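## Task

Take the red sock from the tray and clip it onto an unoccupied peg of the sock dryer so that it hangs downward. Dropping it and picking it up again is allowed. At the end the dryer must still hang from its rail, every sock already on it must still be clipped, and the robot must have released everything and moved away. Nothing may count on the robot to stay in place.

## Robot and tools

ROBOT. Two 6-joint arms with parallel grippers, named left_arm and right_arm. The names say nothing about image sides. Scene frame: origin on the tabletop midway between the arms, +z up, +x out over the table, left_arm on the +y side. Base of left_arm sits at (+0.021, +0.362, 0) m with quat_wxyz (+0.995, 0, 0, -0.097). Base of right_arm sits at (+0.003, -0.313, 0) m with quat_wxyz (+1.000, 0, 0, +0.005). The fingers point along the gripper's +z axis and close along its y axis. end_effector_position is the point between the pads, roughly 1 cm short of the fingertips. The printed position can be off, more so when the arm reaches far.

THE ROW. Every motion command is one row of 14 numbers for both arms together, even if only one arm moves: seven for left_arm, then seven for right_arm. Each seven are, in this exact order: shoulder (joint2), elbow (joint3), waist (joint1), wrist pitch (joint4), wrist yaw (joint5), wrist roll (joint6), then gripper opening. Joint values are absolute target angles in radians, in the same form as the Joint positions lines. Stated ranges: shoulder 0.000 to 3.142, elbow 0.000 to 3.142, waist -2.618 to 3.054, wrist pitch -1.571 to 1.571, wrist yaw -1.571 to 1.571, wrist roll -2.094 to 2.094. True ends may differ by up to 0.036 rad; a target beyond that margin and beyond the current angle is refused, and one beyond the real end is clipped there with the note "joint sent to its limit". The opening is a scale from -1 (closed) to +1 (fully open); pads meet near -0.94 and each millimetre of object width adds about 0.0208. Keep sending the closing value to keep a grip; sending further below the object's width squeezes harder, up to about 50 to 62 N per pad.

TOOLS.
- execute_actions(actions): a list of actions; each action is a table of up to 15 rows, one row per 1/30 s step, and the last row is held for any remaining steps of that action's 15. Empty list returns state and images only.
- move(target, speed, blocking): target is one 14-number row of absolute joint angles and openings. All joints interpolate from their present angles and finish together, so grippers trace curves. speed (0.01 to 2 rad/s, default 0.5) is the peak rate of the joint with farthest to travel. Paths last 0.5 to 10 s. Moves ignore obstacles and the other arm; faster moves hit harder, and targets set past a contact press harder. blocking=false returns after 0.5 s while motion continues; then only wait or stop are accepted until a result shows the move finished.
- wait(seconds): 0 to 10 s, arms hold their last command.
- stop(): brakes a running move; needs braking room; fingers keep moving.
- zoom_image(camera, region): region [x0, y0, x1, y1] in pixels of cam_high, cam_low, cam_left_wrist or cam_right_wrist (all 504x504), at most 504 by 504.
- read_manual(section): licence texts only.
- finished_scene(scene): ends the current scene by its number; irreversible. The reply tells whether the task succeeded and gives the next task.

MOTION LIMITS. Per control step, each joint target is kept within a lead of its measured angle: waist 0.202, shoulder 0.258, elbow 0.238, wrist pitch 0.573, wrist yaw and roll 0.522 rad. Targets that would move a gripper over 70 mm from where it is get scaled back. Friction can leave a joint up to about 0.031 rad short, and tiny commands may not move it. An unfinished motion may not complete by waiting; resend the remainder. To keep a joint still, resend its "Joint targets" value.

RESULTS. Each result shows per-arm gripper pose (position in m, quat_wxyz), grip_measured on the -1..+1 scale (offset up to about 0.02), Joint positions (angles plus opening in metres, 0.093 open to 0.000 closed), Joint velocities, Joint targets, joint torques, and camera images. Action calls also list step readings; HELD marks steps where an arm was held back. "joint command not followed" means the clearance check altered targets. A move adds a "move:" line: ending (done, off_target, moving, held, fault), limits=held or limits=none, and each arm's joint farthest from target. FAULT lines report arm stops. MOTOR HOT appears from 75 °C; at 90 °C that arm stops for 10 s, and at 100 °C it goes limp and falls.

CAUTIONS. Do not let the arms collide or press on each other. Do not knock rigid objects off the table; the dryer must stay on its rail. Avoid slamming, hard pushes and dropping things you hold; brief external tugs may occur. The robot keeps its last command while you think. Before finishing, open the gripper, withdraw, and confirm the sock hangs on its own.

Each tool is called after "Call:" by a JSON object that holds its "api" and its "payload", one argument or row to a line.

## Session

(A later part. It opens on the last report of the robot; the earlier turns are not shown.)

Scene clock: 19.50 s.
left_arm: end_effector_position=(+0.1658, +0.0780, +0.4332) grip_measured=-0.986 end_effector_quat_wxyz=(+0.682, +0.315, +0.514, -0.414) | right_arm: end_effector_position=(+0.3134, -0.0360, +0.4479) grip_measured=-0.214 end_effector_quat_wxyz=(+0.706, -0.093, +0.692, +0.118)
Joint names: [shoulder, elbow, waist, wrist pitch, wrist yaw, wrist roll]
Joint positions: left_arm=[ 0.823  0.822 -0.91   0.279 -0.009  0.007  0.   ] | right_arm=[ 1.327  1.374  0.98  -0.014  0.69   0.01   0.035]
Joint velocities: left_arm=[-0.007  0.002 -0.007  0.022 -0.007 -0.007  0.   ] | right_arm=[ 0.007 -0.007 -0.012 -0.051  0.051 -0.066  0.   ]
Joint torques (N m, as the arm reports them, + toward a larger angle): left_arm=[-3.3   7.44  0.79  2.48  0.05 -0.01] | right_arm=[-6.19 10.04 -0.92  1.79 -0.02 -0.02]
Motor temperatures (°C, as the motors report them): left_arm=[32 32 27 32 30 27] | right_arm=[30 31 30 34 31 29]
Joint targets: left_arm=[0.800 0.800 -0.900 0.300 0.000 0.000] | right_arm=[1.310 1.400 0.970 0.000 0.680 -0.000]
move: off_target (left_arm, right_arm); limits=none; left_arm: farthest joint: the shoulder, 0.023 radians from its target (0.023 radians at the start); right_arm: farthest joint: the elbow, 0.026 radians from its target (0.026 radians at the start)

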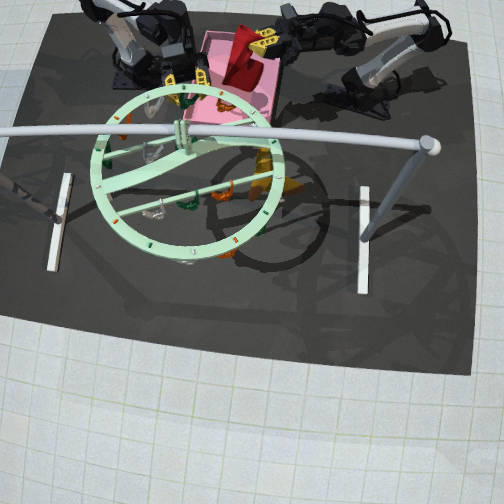

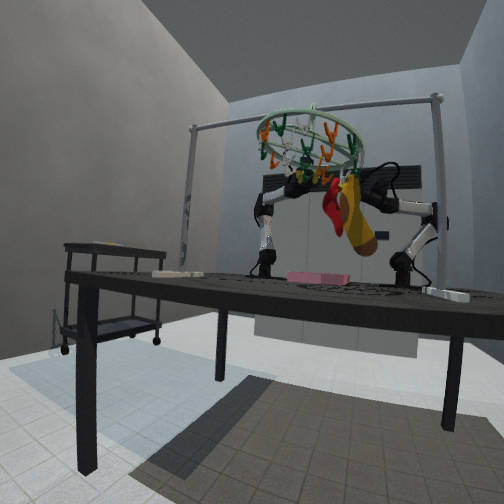

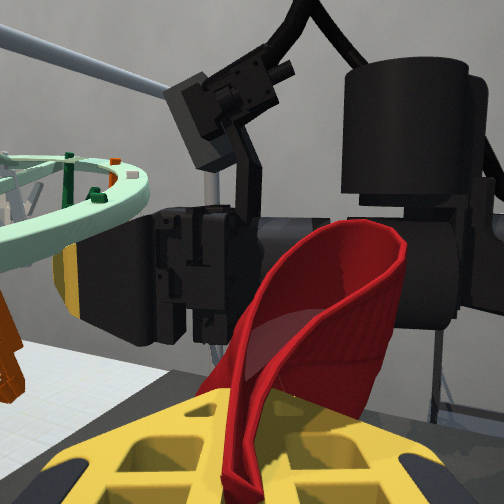

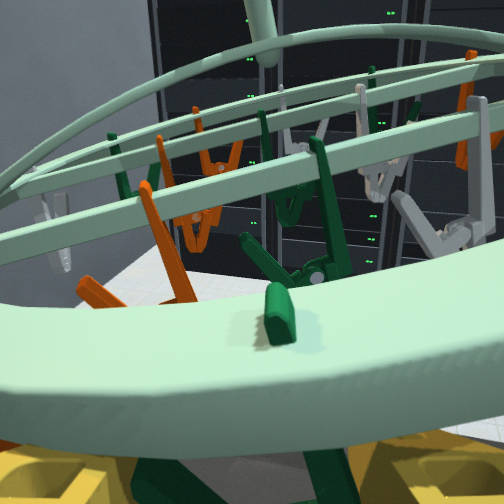

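Call:
{"api": "move", "payload": {
  "target": [0.8,0.8,-0.6,0.3,0,0,-1,1.275,1.325,1.03,-0.06,0.74,-0.3,0.45],
  "speed": 0.2
}}

Call:
{"api": "move", "payload": {
  "target": [0.8,0.8,-0.6,0.3,0,0,-1,1.275,1.325,1.03,-0.06,0.74,-0.3,-0.7]
}}

Call:
{"api": "zoom_image", "payload": {
  "camera": "cam_low",
  "region": [270, 140, 350, 220]
}}

Scene clock: 21.83 s.
left_arm: end_effector_position=(+0.2431, +0.1333, +0.4333) grip_measured=-0.986 end_effector_quat_wxyz=(+0.737, +0.235, +0.555, -0.308) | right_arm: end_effector_position=(+0.3002, -0.0372, +0.4380) grip_measured=+0.448 end_effector_quat_wxyz=(+0.705, -0.208, +0.678, +0.003)
Joint names: [shoulder, elbow, waist, wrist pitch, wrist yaw, wrist roll]
Joint positions: left_arm=[ 0.823  0.822 -0.611  0.279 -0.008  0.007  0.   ] | right_arm=[ 1.295  1.344  1.019 -0.057  0.728 -0.289  0.067]
Joint velocities: left_arm=[-0.002 -0.007 -0.002  0.037  0.037 -0.037  0.   ] | right_arm=[-0.007 -0.017  0.002  0.007  0.007 -0.037  0.001]
Joint torques (N m, as the arm reports them, + toward a larger angle): left_arm=[-3.35  7.09  1.14  2.56  0.01 -0.06] | right_arm=[-6.12  6.67  0.75  1.65  0.23 -0.02]
Motor temperatures (°C, as the motors report them): left_arm=[32 32 27 32 30 27] | right_arm=[31 31 30 35 31 29]
Joint targets: left_arm=[0.800 0.800 -0.600 0.300 0.000 0.000] | right_arm=[1.275 1.325 1.030 -0.060 0.740 -0.300]
move: off_target (left_arm); limits=none; left_arm: farthest joint: the shoulder, 0.023 radians from its target (0.023 radians at the start); right_arm: farthest joint: the shoulder, 0.020 radians from its target (0.052 radians at the start)

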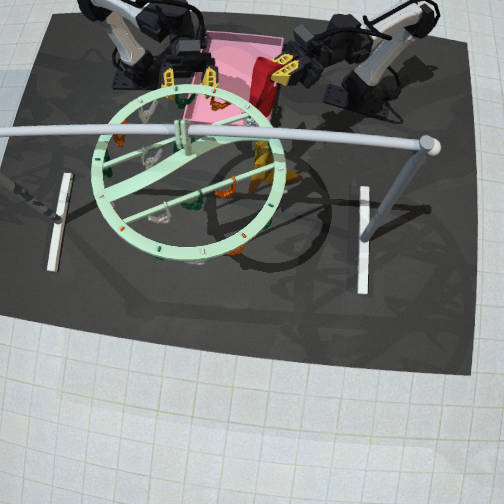

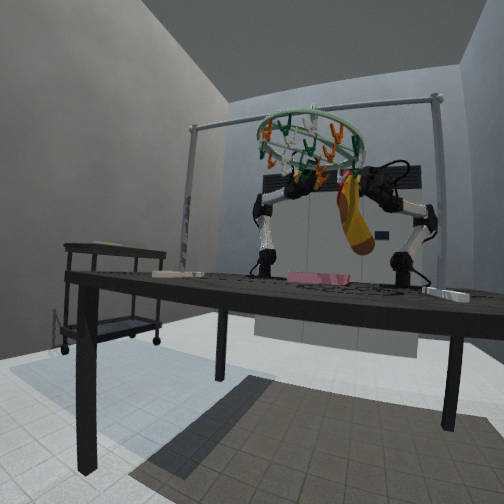

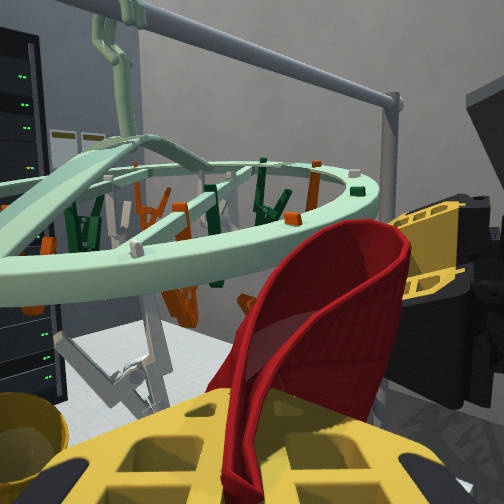

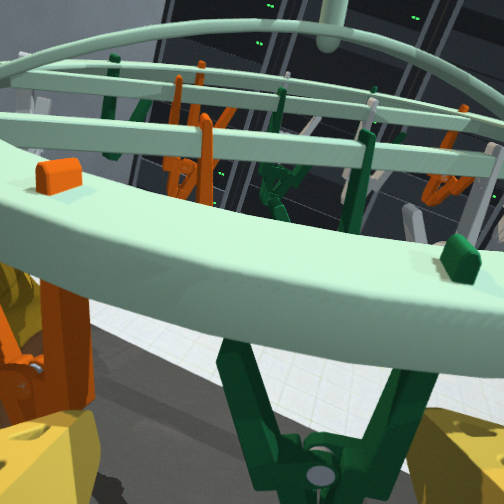

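Scene clock: 22.53 s.
left_arm: end_effector_position=(+0.2431, +0.1333, +0.4333) grip_measured=-0.986 end_effector_quat_wxyz=(+0.737, +0.235, +0.555, -0.308) | right_arm: end_effector_position=(+0.3002, -0.0374, +0.4380) grip_measured=-0.698 end_effector_quat_wxyz=(+0.705, -0.208, +0.678, +0.002)
Joint names: [shoulder, elbow, waist, wrist pitch, wrist yaw, wrist roll]
Joint positions: left_arm=[ 0.823  0.822 -0.611  0.279 -0.008  0.007  0.   ] | right_arm=[ 1.295  1.344  1.019 -0.057  0.729 -0.289  0.012]
Joint velocities: left_arm=[-0.002 -0.002  0.002  0.037  0.051  0.081  0.   ] | right_arm=[-0.002 -0.002 -0.017 -0.022 -0.066  0.022 -0.   ]
Joint torques (N m, as the arm reports them, + toward a larger angle): left_arm=[-3.2   7.23  0.86  2.46  0.   -0.05] | right_arm=[-6.18  6.62  0.7   1.66  0.23  0.  ]
Motor temperatures (°C, as the motors report them): left_arm=[32 32 27 32 30 27] | right_arm=[31 31 30 35 31 29]
Joint targets: left_arm=[0.800 0.800 -0.600 0.300 0.000 -0.000] | right_arm=[1.275 1.325 1.030 -0.060 0.740 -0.300]
move: off_target (left_arm); limits=none; left_arm: farthest joint: the shoulder, 0.023 radians from its target (0.023 radians at the start); right_arm: farthest joint: the shoulder, 0.020 radians from its target (0.020 radians at the start)

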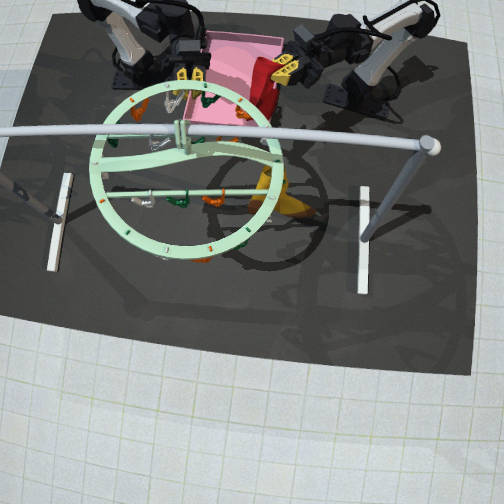

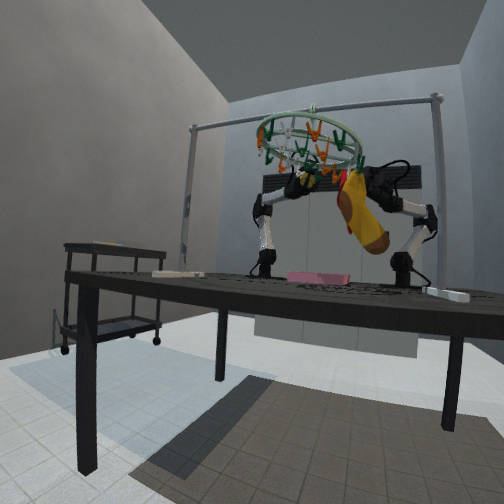

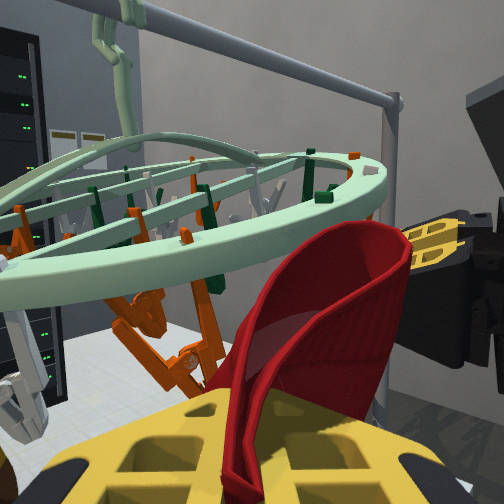

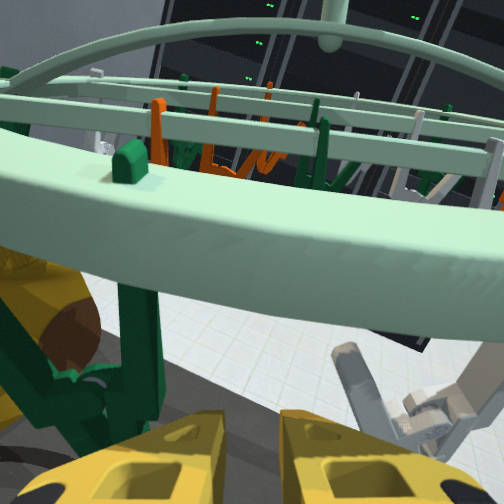

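Region (270, 140, 350, 220) of cam_low's 504x504 image, scaled by 6.300, with more detail than that image has.

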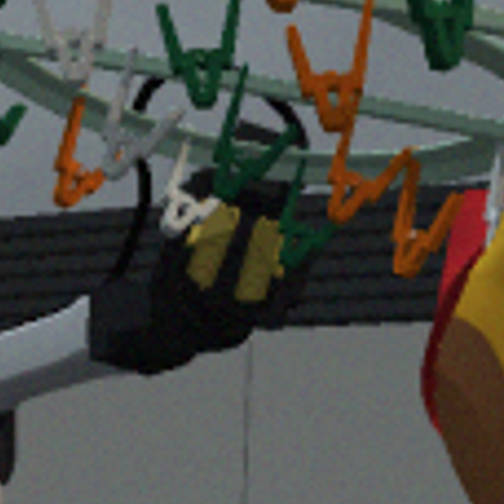

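Call:
{"api": "move", "payload": {
  "target": [0.8,0.8,-0.9,0.0,0,0,-1,1.22,1.36,1.17,-0.12,0.95,-0.3,-0.7],
  "speed": 0.3
}}

Call:
{"api": "wait", "payload": {
  "seconds": 5
}}

Scene clock: 24.23 s.
left_arm: end_effector_position=(+0.1758, +0.0728, +0.3686) grip_measured=-0.986 end_effector_quat_wxyz=(+0.611, +0.363, +0.604, -0.362) | right_arm: end_effector_position=(+0.2629, -0.0491, +0.4470) grip_measured=-0.698 end_effector_quat_wxyz=(+0.705, -0.185, +0.684, -0.023)
Joint names: [shoulder, elbow, waist, wrist pitch, wrist yaw, wrist roll]
Joint positions: left_arm=[ 0.823  0.822 -0.889  0.009 -0.007  0.007  0.   ] | right_arm=[ 1.237  1.344  1.159 -0.116  0.938 -0.289  0.012]
Joint velocities: left_arm=[-0.007  0.022  0.007 -0.037 -0.037 -0.022  0.   ] | right_arm=[-0.007 -0.012 -0.007 -0.037  0.037 -0.037  0.   ]
Joint torques (N m, as the arm reports them, + toward a larger angle): left_arm=[-3.39  7.57 -0.86  2.46  0.04 -0.07] | right_arm=[-5.26  8.99  0.79  1.5   0.21 -0.02]
Motor temperatures (°C, as the motors report them): left_arm=[32 33 27 33 30 27] | right_arm=[31 32 30 35 31 29]
Joint targets: left_arm=[0.800 0.800 -0.900 -0.000 0.000 0.000] | right_arm=[1.220 1.360 1.170 -0.120 0.950 -0.300]
move: off_target (left_arm); limits=none; left_arm: farthest joint: the shoulder, 0.023 radians from its target (0.023 radians at the start); right_arm: farthest joint: the shoulder, 0.017 radians from its target (0.075 radians at the start)

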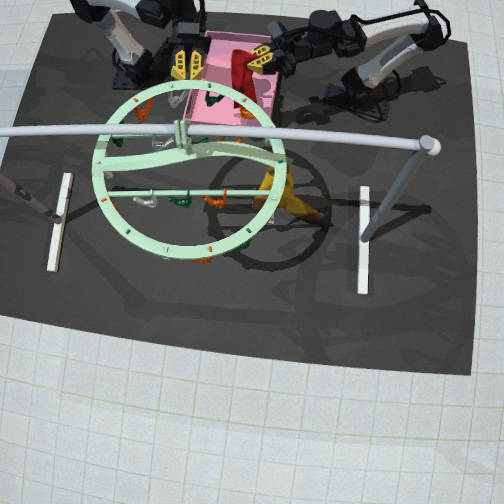

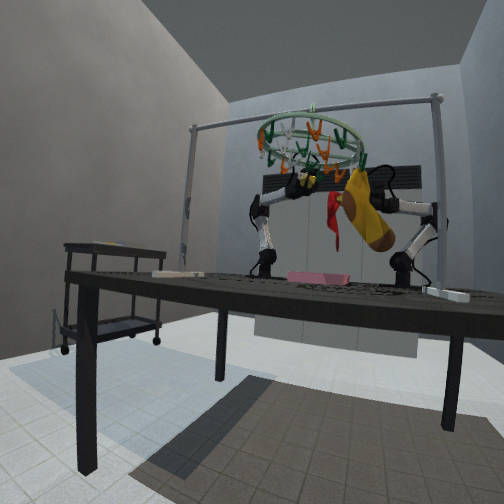

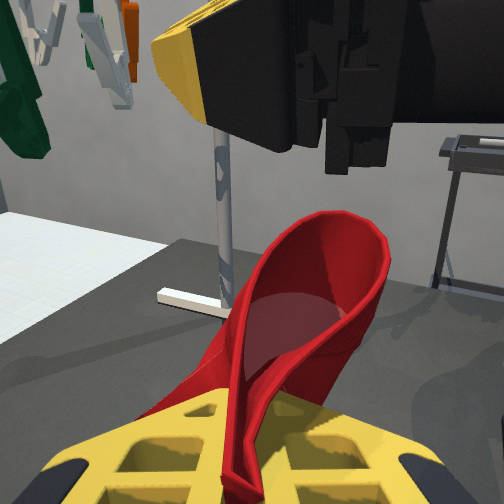

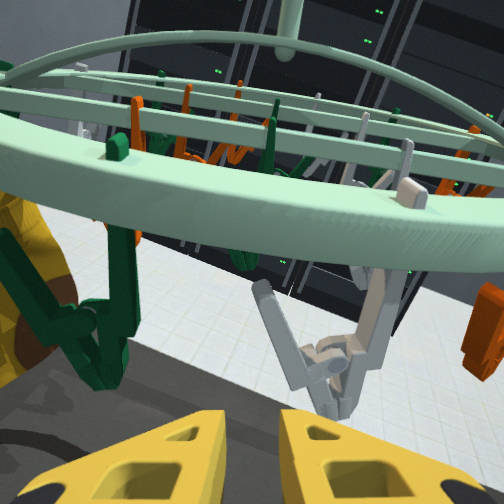

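Scene clock: 29.23 s.
left_arm: end_effector_position=(+0.1758, +0.0728, +0.3686) grip_measured=-0.986 end_effector_quat_wxyz=(+0.611, +0.363, +0.604, -0.362) | right_arm: end_effector_position=(+0.2629, -0.0492, +0.4470) grip_measured=-0.698 end_effector_quat_wxyz=(+0.705, -0.185, +0.684, -0.023)
Joint names: [shoulder, elbow, waist, wrist pitch, wrist yaw, wrist roll]
Joint positions: left_arm=[ 0.823  0.822 -0.889  0.009 -0.007  0.007  0.   ] | right_arm=[ 1.237  1.344  1.159 -0.116  0.938 -0.289  0.012]
Joint velocities: left_arm=[-0.002  0.002 -0.002  0.022 -0.007  0.037  0.   ] | right_arm=[-0.007  0.002  0.002  0.007  0.037 -0.022 -0.   ]
Joint torques (N m, as the arm reports them, + toward a larger angle): left_arm=[-3.51  7.47 -0.99  2.47  0.03 -0.08] | right_arm=[-5.2   9.12  0.72  1.52  0.21 -0.02]
Motor temperatures (°C, as the motors report them): left_arm=[31 33 27 33 30 27] | right_arm=[31 32 30 35 31 29]
Joint targets: left_arm=[0.800 0.800 -0.900 -0.000 0.000 0.000] | right_arm=[1.220 1.360 1.170 -0.120 0.950 -0.300]
wait: 5.00 s; at rest by 0.17 s

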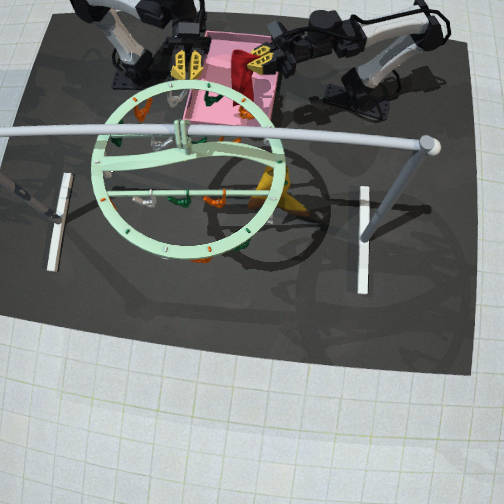

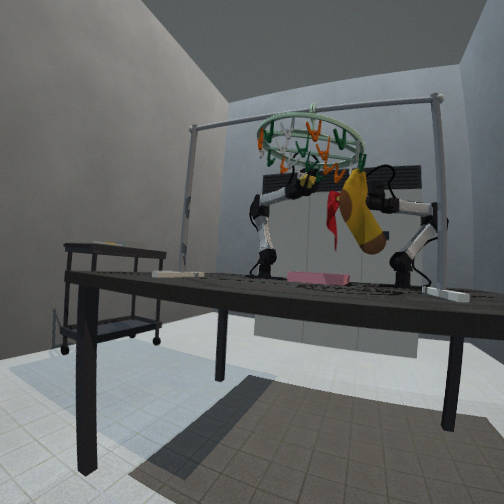

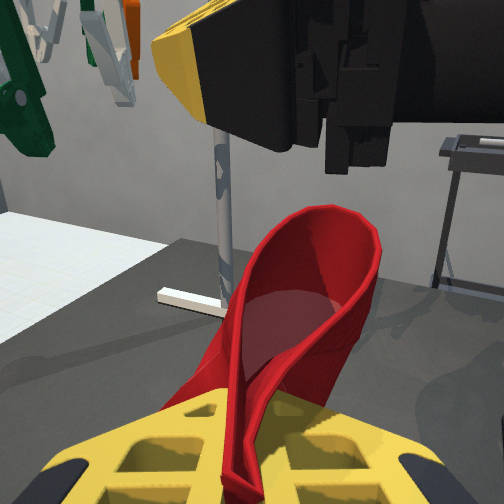

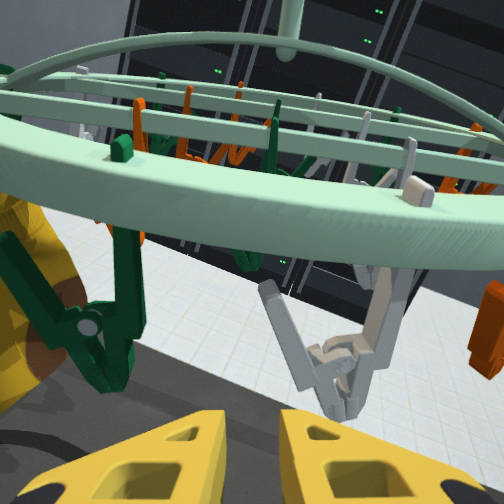

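Call:
{"api": "move", "payload": {
  "target": [0.8,0.8,-0.9,0.1,0,0,-1,1.185,1.40,1.10,-0.175,0.88,-0.3,0.45],
  "speed": 0.3
}}

Call:
{"api": "move", "payload": {
  "target": [0.8,0.8,-0.9,0.1,0,0,-1,1.313,1.465,0.97,-0.115,0.75,-0.3,0.45],
  "speed": 0.15
}}

Scene clock: 30.53 s.
left_arm: end_effector_position=(+0.1755, +0.0734, +0.3854) grip_measured=-0.986 end_effector_quat_wxyz=(+0.631, +0.350, +0.582, -0.374) | right_arm: end_effector_position=(+0.2663, -0.0699, +0.4641) grip_measured=+0.448 end_effector_quat_wxyz=(+0.709, -0.178, +0.682, -0.019)
Joint names: [shoulder, elbow, waist, wrist pitch, wrist yaw, wrist roll]
Joint positions: left_arm=[ 0.823  0.822 -0.889  0.078 -0.007  0.007  0.   ] | right_arm=[ 1.196  1.377  1.111 -0.171  0.892 -0.29   0.067]
Joint velocities: left_arm=[ 0.017  0.002  0.002 -0.022 -0.095 -0.051  0.   ] | right_arm=[-0.012 -0.012  0.012  0.051  0.007 -0.022  0.   ]
Joint torques (N m, as the arm reports them, + toward a larger angle): left_arm=[-3.5   7.43 -0.82  2.78  0.02 -0.06] | right_arm=[-4.45  9.41 -1.05  1.58  0.02 -0.02]
Motor temperatures (°C, as the motors report them): left_arm=[31 33 27 33 30 27] | right_arm=[31 32 30 35 31 29]
Joint targets: left_arm=[0.800 0.800 -0.900 0.100 0.000 -0.000] | right_arm=[1.185 1.400 1.100 -0.175 0.880 -0.300]
move: off_target (left_arm, right_arm); limits=none; left_arm: farthest joint: the shoulder, 0.023 radians from its target (0.023 radians at the start); right_arm: farthest joint: the elbow, 0.023 radians from its target (0.056 radians at the start)

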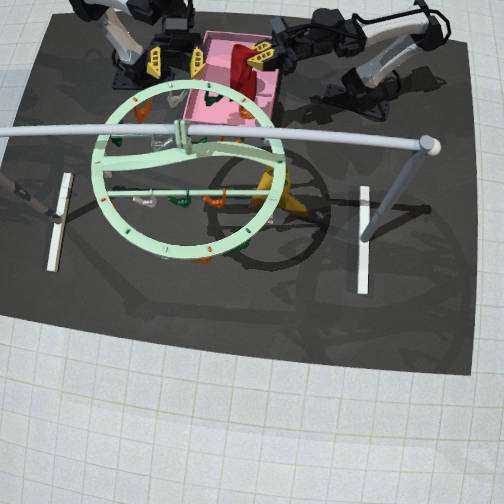

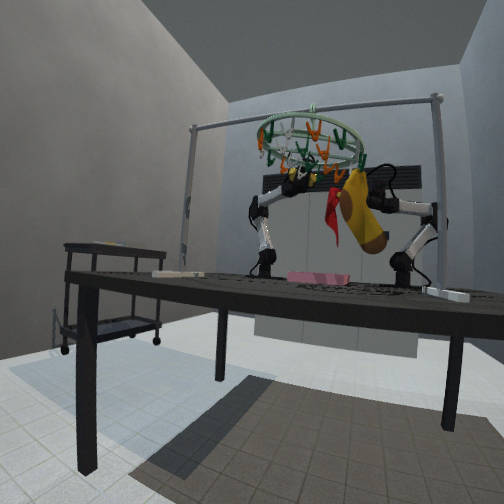

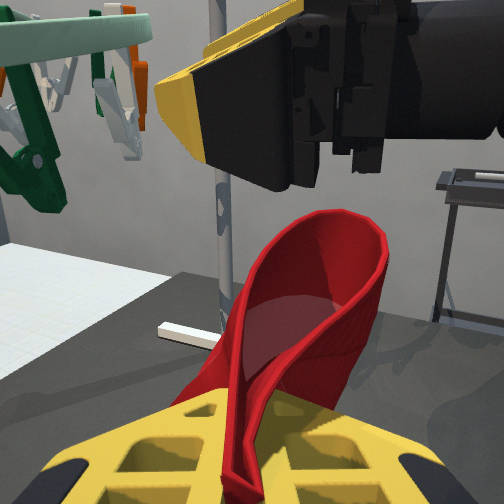

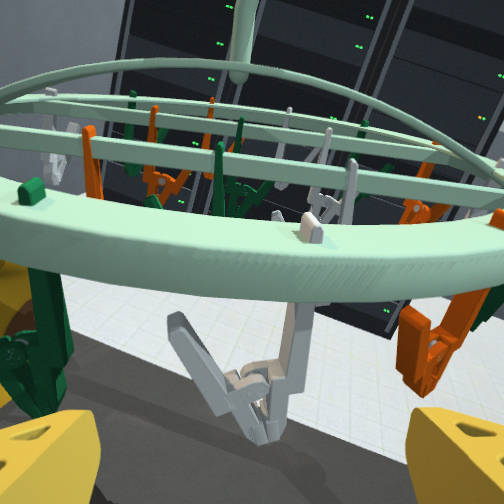

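Scene clock: 32.07 s.
left_arm: end_effector_position=(+0.1755, +0.0734, +0.3855) grip_measured=-0.986 end_effector_quat_wxyz=(+0.631, +0.350, +0.582, -0.374) | right_arm: end_effector_position=(+0.3090, -0.0584, +0.4603) grip_measured=+0.448 end_effector_quat_wxyz=(+0.707, -0.181, +0.683, -0.021)
Joint names: [shoulder, elbow, waist, wrist pitch, wrist yaw, wrist roll]
Joint positions: left_arm=[ 0.823  0.822 -0.889  0.079 -0.007  0.007  0.   ] | right_arm=[ 1.302  1.436  0.981 -0.134  0.762 -0.29   0.067]
Joint velocities: left_arm=[ 0.012 -0.012  0.007  0.007  0.007 -0.037  0.   ] | right_arm=[-0.002  0.002  0.012  0.022 -0.007 -0.022  0.001]
Joint torques (N m, as the arm reports them, + toward a larger angle): left_arm=[-3.42  7.32 -0.87  2.72  0.06 -0.05] | right_arm=[-3.78 10.13 -1.01  1.85  0.03 -0.02]
Motor temperatures (°C, as the motors report them): left_arm=[31 33 27 34 30 27] | right_arm=[31 33 30 35 31 29]
Joint targets: left_arm=[0.800 0.800 -0.900 0.100 0.000 0.000] | right_arm=[1.313 1.465 0.970 -0.115 0.750 -0.300]
move: off_target (left_arm, right_arm); limits=none; left_arm: farthest joint: the shoulder, 0.023 radians from its target (0.023 radians at the start); right_arm: farthest joint: the elbow, 0.029 radians from its target (0.088 radians at the start)

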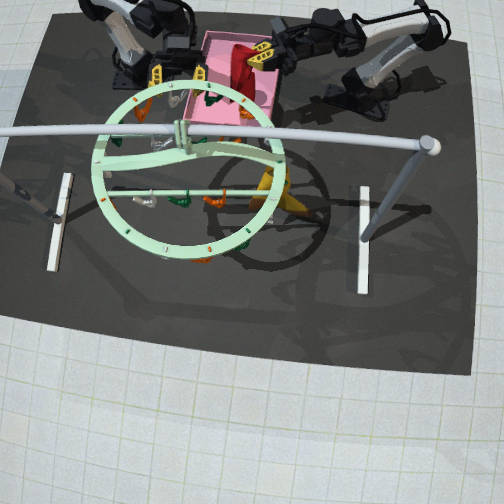

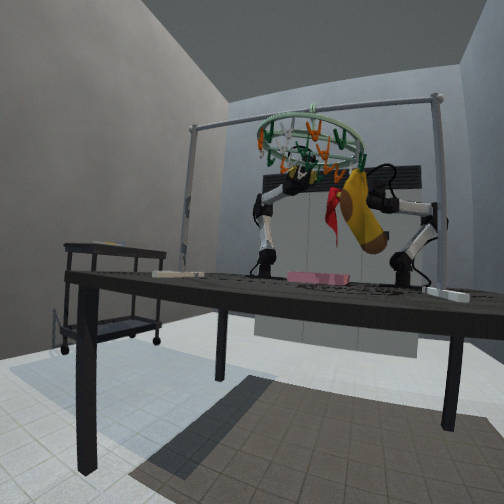

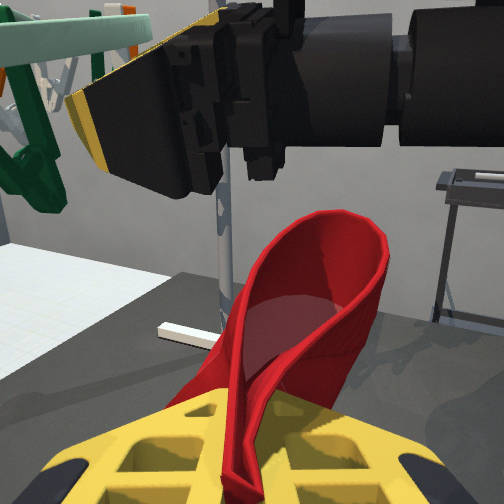

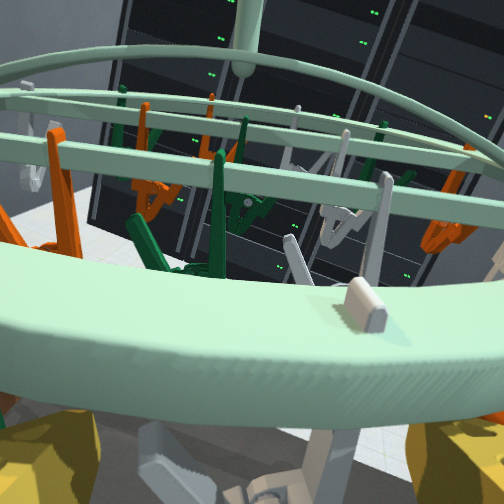

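Close gradually.

Call:
{"api": "execute_actions", "payload": {
  "actions": [
    [[0.8,0.8,-0.9,0.1,0,0,-1,1.313,1.465,0.97,-0.115,0.75,-0.3,0.3],[0.8,0.8,-0.9,0.1,0,0,-1,1.313,1.465,0.97,-0.115,0.75,-0.3,0.2]],
    [[0.8,0.8,-0.9,0.1,0,0,-1,1.313,1.465,0.97,-0.115,0.75,-0.3,0.05]],
    [[0.8,0.8,-0.9,0.1,0,0,-1,1.313,1.465,0.97,-0.115,0.75,-0.3,-0.1]],
    [[0.8,0.8,-0.9,0.1,0,0,-1,1.313,1.465,0.97,-0.115,0.75,-0.3,-0.3]],
    [[0.8,0.8,-0.9,0.1,0,0,-1,1.313,1.465,0.97,-0.115,0.75,-0.3,-0.5]],
    [[0.8,0.8,-0.9,0.1,0,0,-1,1.313,1.465,0.97,-0.115,0.75,-0.3,-0.65]]
  ]
}}

Call:
{"api": "zoom_image", "payload": {
  "camera": "cam_low",
  "region": [270, 140, 350, 220]
}}

Scene clock: 35.23 s.
left_arm: end_effector_position=(+0.1755, +0.0734, +0.3855) grip_measured=-0.986 end_effector_quat_wxyz=(+0.631, +0.350, +0.582, -0.374) | right_arm: end_effector_position=(+0.3088, -0.0576, +0.4626) grip_measured=-0.478 end_effector_quat_wxyz=(+0.710, -0.181, +0.680, -0.018)
Joint names: [shoulder, elbow, waist, wrist pitch, wrist yaw, wrist roll]
Joint positions: left_arm=[ 0.823  0.822 -0.889  0.079 -0.007  0.007  0.   ] | right_arm=[ 1.302  1.436  0.981 -0.122  0.757 -0.294  0.022]
Joint velocities: left_arm=[-0.002  0.007 -0.007 -0.007  0.051  0.037  0.   ] | right_arm=[ 0.007  0.007  0.012 -0.11  -0.066 -0.007 -0.   ]
Joint torques (N m, as the arm reports them, + toward a larger angle): left_arm=[-3.55  7.7  -0.89  2.69  0.05 -0.07] | right_arm=[-3.7  10.14 -1.04  1.73  0.04  0.03]
Motor temperatures (°C, as the motors report them): left_arm=[31 34 27 34 30 27] | right_arm=[31 33 30 36 31 29]
Joint targets: left_arm=[0.800 0.800 -0.900 0.100 0.000 -0.000] | right_arm=[1.313 1.465 0.970 -0.115 0.750 -0.300]
Step readings (joint positions; steps 1 to 15: 1st action; 16 to 30: 2nd action; 31 to 45: 3rd action; 46 to 60: 4th action; 61 to 75: 5th action; 76 to 90: 6th action):
0: left_arm=[0.823 0.822 -0.889 0.079 -0.007 0.007] | right_arm=[1.302 1.436 0.981 -0.134 0.762 -0.290]
1: left_arm=[0.823 0.822 -0.889 0.079 -0.007 0.007] | right_arm=[1.302 1.436 0.981 -0.134 0.762 -0.290]
2: left_arm=[0.823 0.822 -0.889 0.079 -0.007 0.007] | right_arm=[1.302 1.436 0.981 -0.134 0.761 -0.290]
4: left_arm=[0.823 0.822 -0.889 0.079 -0.007 0.007] | right_arm=[1.302 1.436 0.981 -0.134 0.761 -0.290]
8: left_arm=[0.823 0.822 -0.889 0.079 -0.007 0.007] | right_arm=[1.302 1.436 0.981 -0.134 0.761 -0.290]
15: left_arm=[0.823 0.822 -0.889 0.079 -0.007 0.007] | right_arm=[1.302 1.436 0.981 -0.134 0.761 -0.290]
16: left_arm=[0.823 0.822 -0.889 0.079 -0.007 0.007] | right_arm=[1.302 1.436 0.981 -0.134 0.761 -0.290]
17: left_arm=[0.823 0.822 -0.889 0.079 -0.007 0.007] | right_arm=[1.302 1.436 0.981 -0.134 0.761 -0.290]
19: left_arm=[0.823 0.822 -0.889 0.079 -0.007 0.007] | right_arm=[1.302 1.436 0.981 -0.134 0.761 -0.290]
23: left_arm=[0.823 0.822 -0.889 0.079 -0.007 0.007] | right_arm=[1.302 1.436 0.981 -0.134 0.761 -0.290]
30: left_arm=[0.823 0.822 -0.889 0.079 -0.007 0.007] | right_arm=[1.302 1.436 0.981 -0.134 0.761 -0.290]
31: left_arm=[0.823 0.822 -0.889 0.079 -0.007 0.007] | right_arm=[1.302 1.436 0.981 -0.134 0.761 -0.290]
32: left_arm=[0.823 0.822 -0.889 0.079 -0.007 0.007] | right_arm=[1.302 1.436 0.981 -0.133 0.761 -0.290]
34: left_arm=[0.823 0.822 -0.889 0.079 -0.007 0.007] | right_arm=[1.302 1.436 0.981 -0.133 0.761 -0.290]
38: left_arm=[0.823 0.822 -0.889 0.079 -0.007 0.007] | right_arm=[1.302 1.436 0.981 -0.133 0.761 -0.290]
45: left_arm=[0.823 0.822 -0.889 0.079 -0.007 0.007] | right_arm=[1.302 1.436 0.981 -0.133 0.761 -0.290]
46: left_arm=[0.823 0.822 -0.889 0.079 -0.007 0.007] | right_arm=[1.302 1.436 0.981 -0.132 0.761 -0.289]
47: left_arm=[0.823 0.822 -0.889 0.079 -0.007 0.007] | right_arm=[1.302 1.436 0.981 -0.129 0.761 -0.287]
49: left_arm=[0.823 0.822 -0.889 0.079 -0.007 0.007] | right_arm=[1.302 1.436 0.981 -0.127 0.761 -0.293]
53: left_arm=[0.823 0.822 -0.889 0.079 -0.007 0.007] | right_arm=[1.302 1.436 0.981 -0.124 0.759 -0.293]
60: left_arm=[0.823 0.822 -0.889 0.079 -0.007 0.007] | right_arm=[1.302 1.436 0.981 -0.124 0.757 -0.294]
61: left_arm=[0.823 0.822 -0.889 0.079 -0.007 0.007] | right_arm=[1.302 1.436 0.981 -0.123 0.757 -0.293]
62: left_arm=[0.823 0.822 -0.889 0.079 -0.007 0.007] | right_arm=[1.302 1.436 0.981 -0.122 0.757 -0.293]
64: left_arm=[0.823 0.822 -0.889 0.079 -0.007 0.007] | right_arm=[1.302 1.436 0.981 -0.122 0.757 -0.294]
68: left_arm=[0.823 0.822 -0.889 0.079 -0.007 0.007] | right_arm=[1.302 1.436 0.981 -0.122 0.757 -0.294]
75: left_arm=[0.823 0.822 -0.889 0.079 -0.007 0.007] | right_arm=[1.302 1.436 0.981 -0.122 0.757 -0.294]
76: left_arm=[0.823 0.822 -0.889 0.079 -0.007 0.007] | right_arm=[1.302 1.436 0.981 -0.122 0.757 -0.294]
77: left_arm=[0.823 0.822 -0.889 0.079 -0.007 0.007] | right_arm=[1.302 1.436 0.981 -0.122 0.757 -0.294]
79: left_arm=[0.823 0.822 -0.889 0.079 -0.007 0.007] | right_arm=[1.302 1.436 0.981 -0.122 0.757 -0.294]
83: left_arm=[0.823 0.822 -0.889 0.079 -0.007 0.007] | right_arm=[1.302 1.436 0.981 -0.122 0.757 -0.294]
90: Joint positions above

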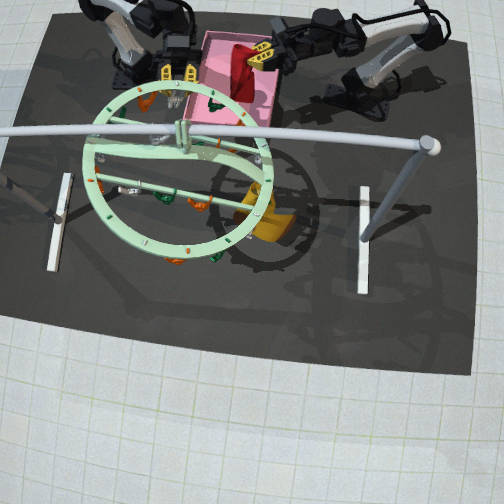

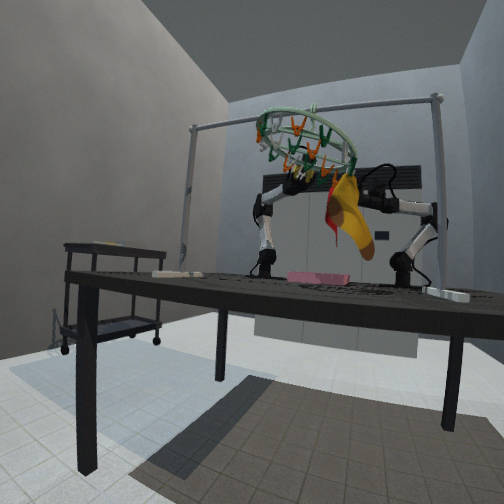

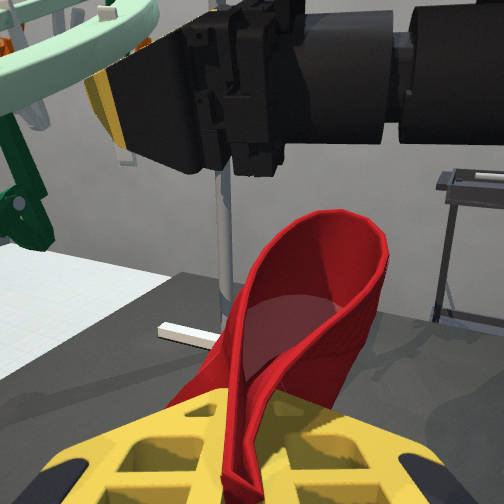

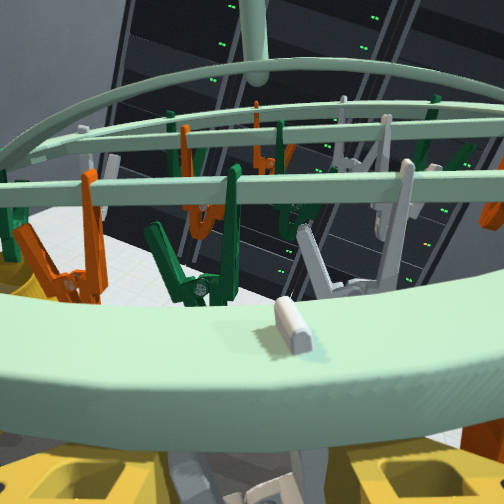

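Region (270, 140, 350, 220) of cam_low's 504x504 image, scaled by 6.300, with more detail than that image has.

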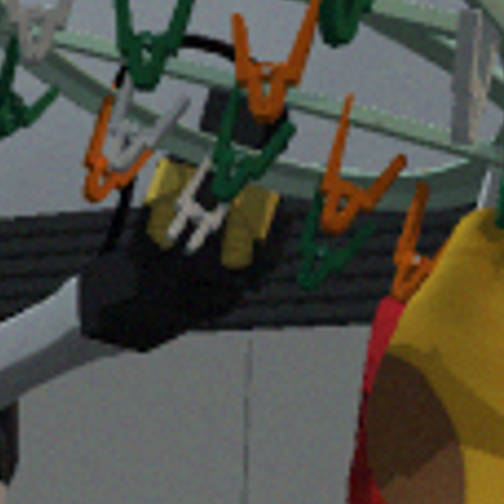

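Call:
{"api": "move", "payload": {
  "target": [1.535,0.955,-0.73,0.86,0,0,-1,1.313,1.465,0.97,-0.115,0.75,-0.05,-0.65],
  "speed": 0.3
}}

Call:
{"api": "zoom_image", "payload": {
  "camera": "cam_low",
  "region": [270, 140, 350, 220]
}}

Scene clock: 38.77 s.
left_arm: end_effector_position=(+0.3062, -0.0216, +0.3515) grip_measured=-0.986 end_effector_quat_wxyz=(+0.708, +0.275, +0.548, -0.351) | right_arm: end_effector_position=(+0.3082, -0.0553, +0.4626) grip_measured=-0.478 end_effector_quat_wxyz=(+0.707, -0.107, +0.696, +0.068)
Joint names: [shoulder, elbow, waist, wrist pitch, wrist yaw, wrist roll]
Joint positions: left_arm=[ 1.518  0.93  -0.74   0.839 -0.007  0.007  0.   ] | right_arm=[ 1.302  1.436  0.981 -0.122  0.743 -0.066  0.022]
Joint velocities: left_arm=[ 0.002 -0.002 -0.007 -0.007 -0.051  0.037  0.   ] | right_arm=[ 0.002 -0.017  0.012  0.051 -0.051  0.081 -0.   ]
Joint torques (N m, as the arm reports them, + toward a larger angle): left_arm=[-6.81 11.93  0.92  2.56  0.06  0.  ] | right_arm=[-3.69 10.08 -0.97  1.73  0.17  0.22]
Motor temperatures (°C, as the motors report them): left_arm=[31 35 27 35 30 27] | right_arm=[31 33 30 36 31 29]
Joint targets: left_arm=[1.535 0.955 -0.730 0.860 -0.000 0.000] | right_arm=[1.313 1.465 0.970 -0.115 0.750 -0.050]
move: off_target (left_arm, right_arm); limits=none; left_arm: farthest joint: the elbow, 0.025 radians from its target (0.133 radians at the start); right_arm: farthest joint: the elbow, 0.029 radians from its target (0.029 radians at the start)

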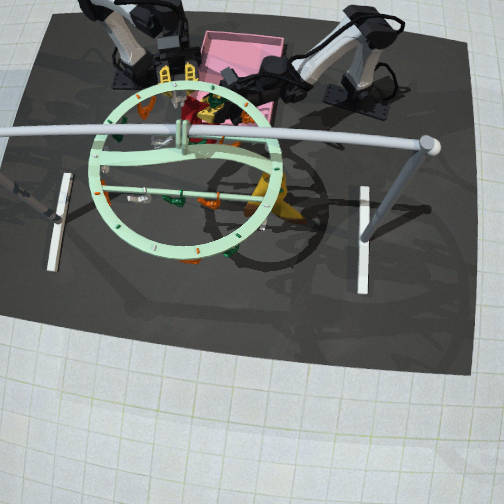

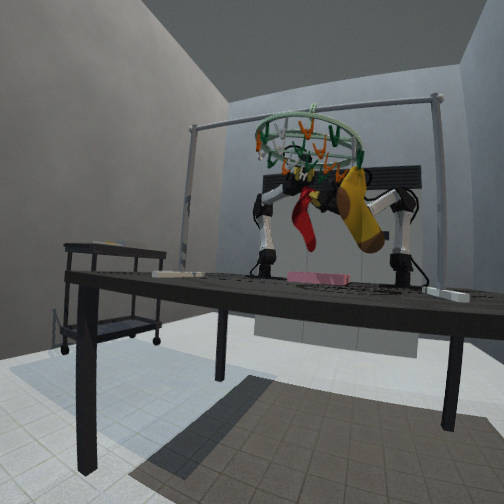

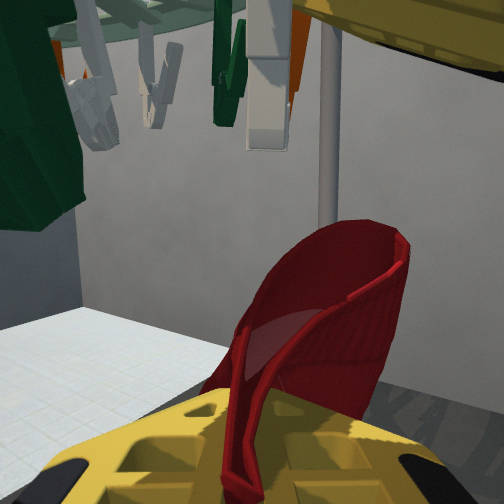

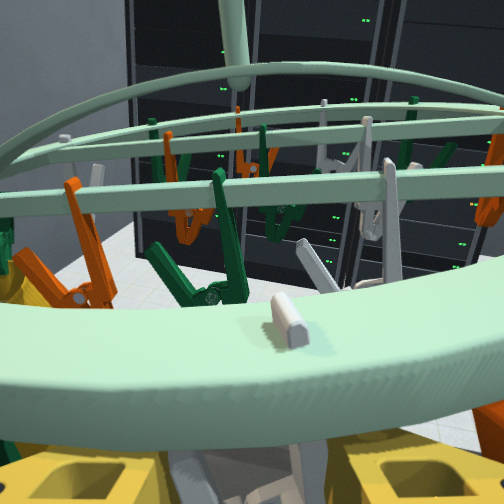

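Region (270, 140, 350, 220) of cam_low's 504x504 image, scaled by 6.300, with more detail than that image has.

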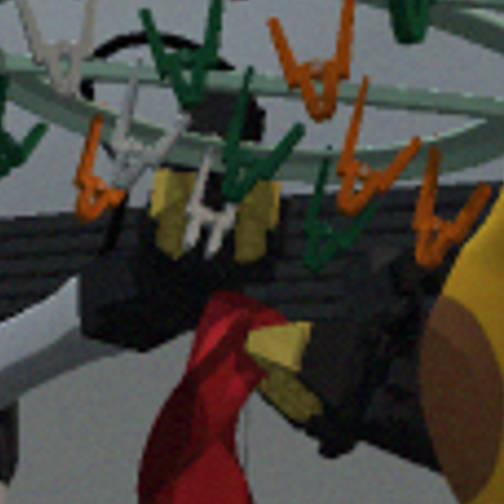

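Call:
{"api": "move", "payload": {
  "target": [1.535,0.99,-0.73,0.86,-0.09,0,-1,1.313,1.465,0.97,-0.115,0.75,-0.05,-0.65],
  "speed": 0.1
}}

Call:
{"api": "zoom_image", "payload": {
  "camera": "cam_low",
  "region": [280, 155, 330, 205]
}}

Call:
{"api": "zoom_image", "payload": {
  "camera": "cam_high",
  "region": [140, 60, 240, 160]
}}

Scene clock: 40.23 s.
left_arm: end_effector_position=(+0.3158, -0.0144, +0.3695) grip_measured=-0.986 end_effector_quat_wxyz=(+0.727, +0.242, +0.546, -0.337) | right_arm: end_effector_position=(+0.3081, -0.0549, +0.4622) grip_measured=-0.478 end_effector_quat_wxyz=(+0.706, -0.109, +0.696, +0.069)
Joint names: [shoulder, elbow, waist, wrist pitch, wrist yaw, wrist roll]
Joint positions: left_arm=[ 1.518  0.967 -0.74   0.841 -0.079  0.007  0.   ] | right_arm=[ 1.302  1.436  0.981 -0.124  0.74  -0.065  0.022]
Joint velocities: left_arm=[-0.012  0.017  0.017 -0.022 -0.037 -0.022  0.   ] | right_arm=[ 0.017  0.002  0.002  0.037 -0.081 -0.037  0.   ]
Joint torques (N m, as the arm reports them, + toward a larger angle): left_arm=[-6.62 11.77  0.88  2.47 -0.15 -0.03] | right_arm=[-3.87 10.12 -1.1   1.72  0.19  0.22]
Motor temperatures (°C, as the motors report them): left_arm=[31 35 27 35 30 27] | right_arm=[32 34 30 36 31 29]
Joint targets: left_arm=[1.535 0.990 -0.730 0.860 -0.090 0.000] | right_arm=[1.313 1.465 0.970 -0.115 0.750 -0.050]
move: off_target (left_arm, right_arm); limits=none; left_arm: farthest joint: the elbow, 0.023 radians from its target (0.060 radians at the start); right_arm: farthest joint: the elbow, 0.029 radians from its target (0.029 radians at the start)

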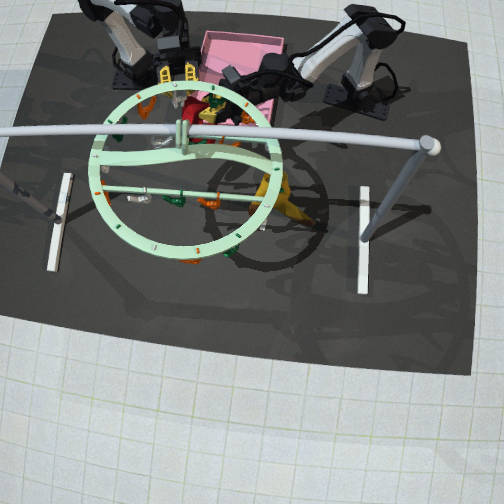

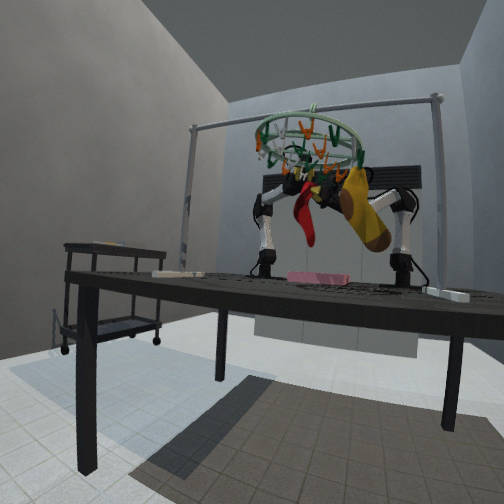

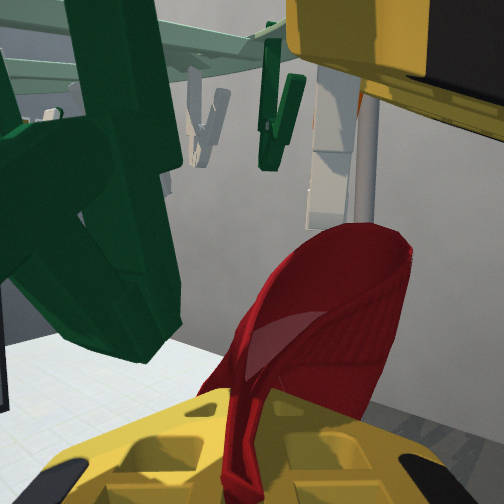

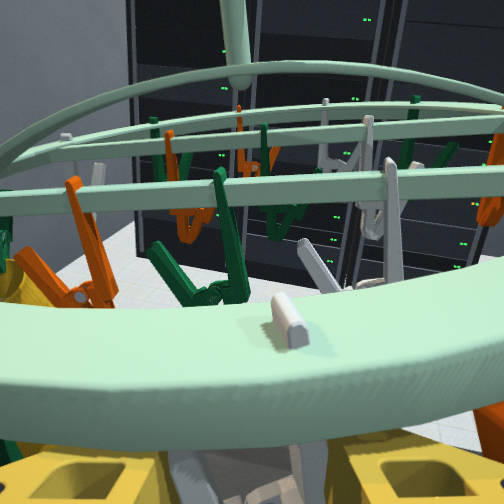

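Region (280, 155, 330, 205) of cam_low's 504x504 image, scaled by 10.080, with more detail than that image has.

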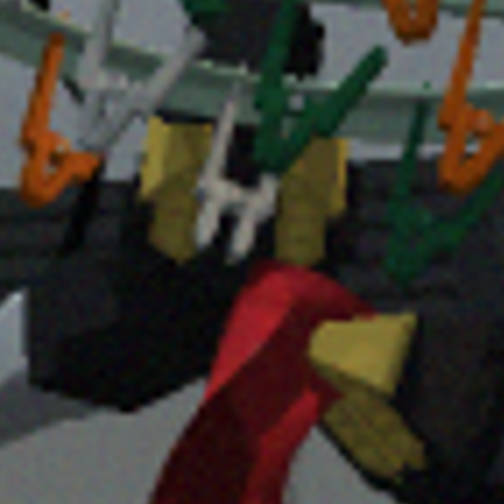

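Region (140, 60, 240, 160) of cam_high's 504x504 image, scaled by 5.040, with more detail than that image has.

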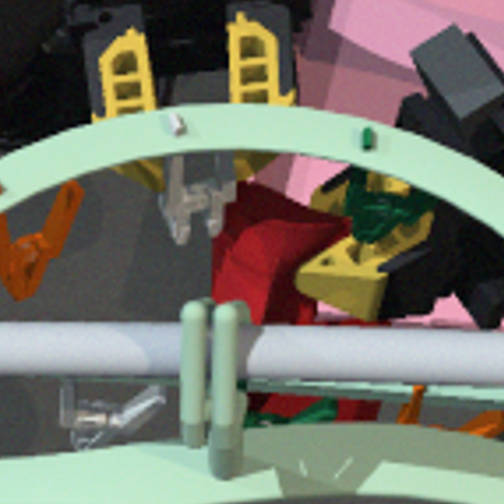

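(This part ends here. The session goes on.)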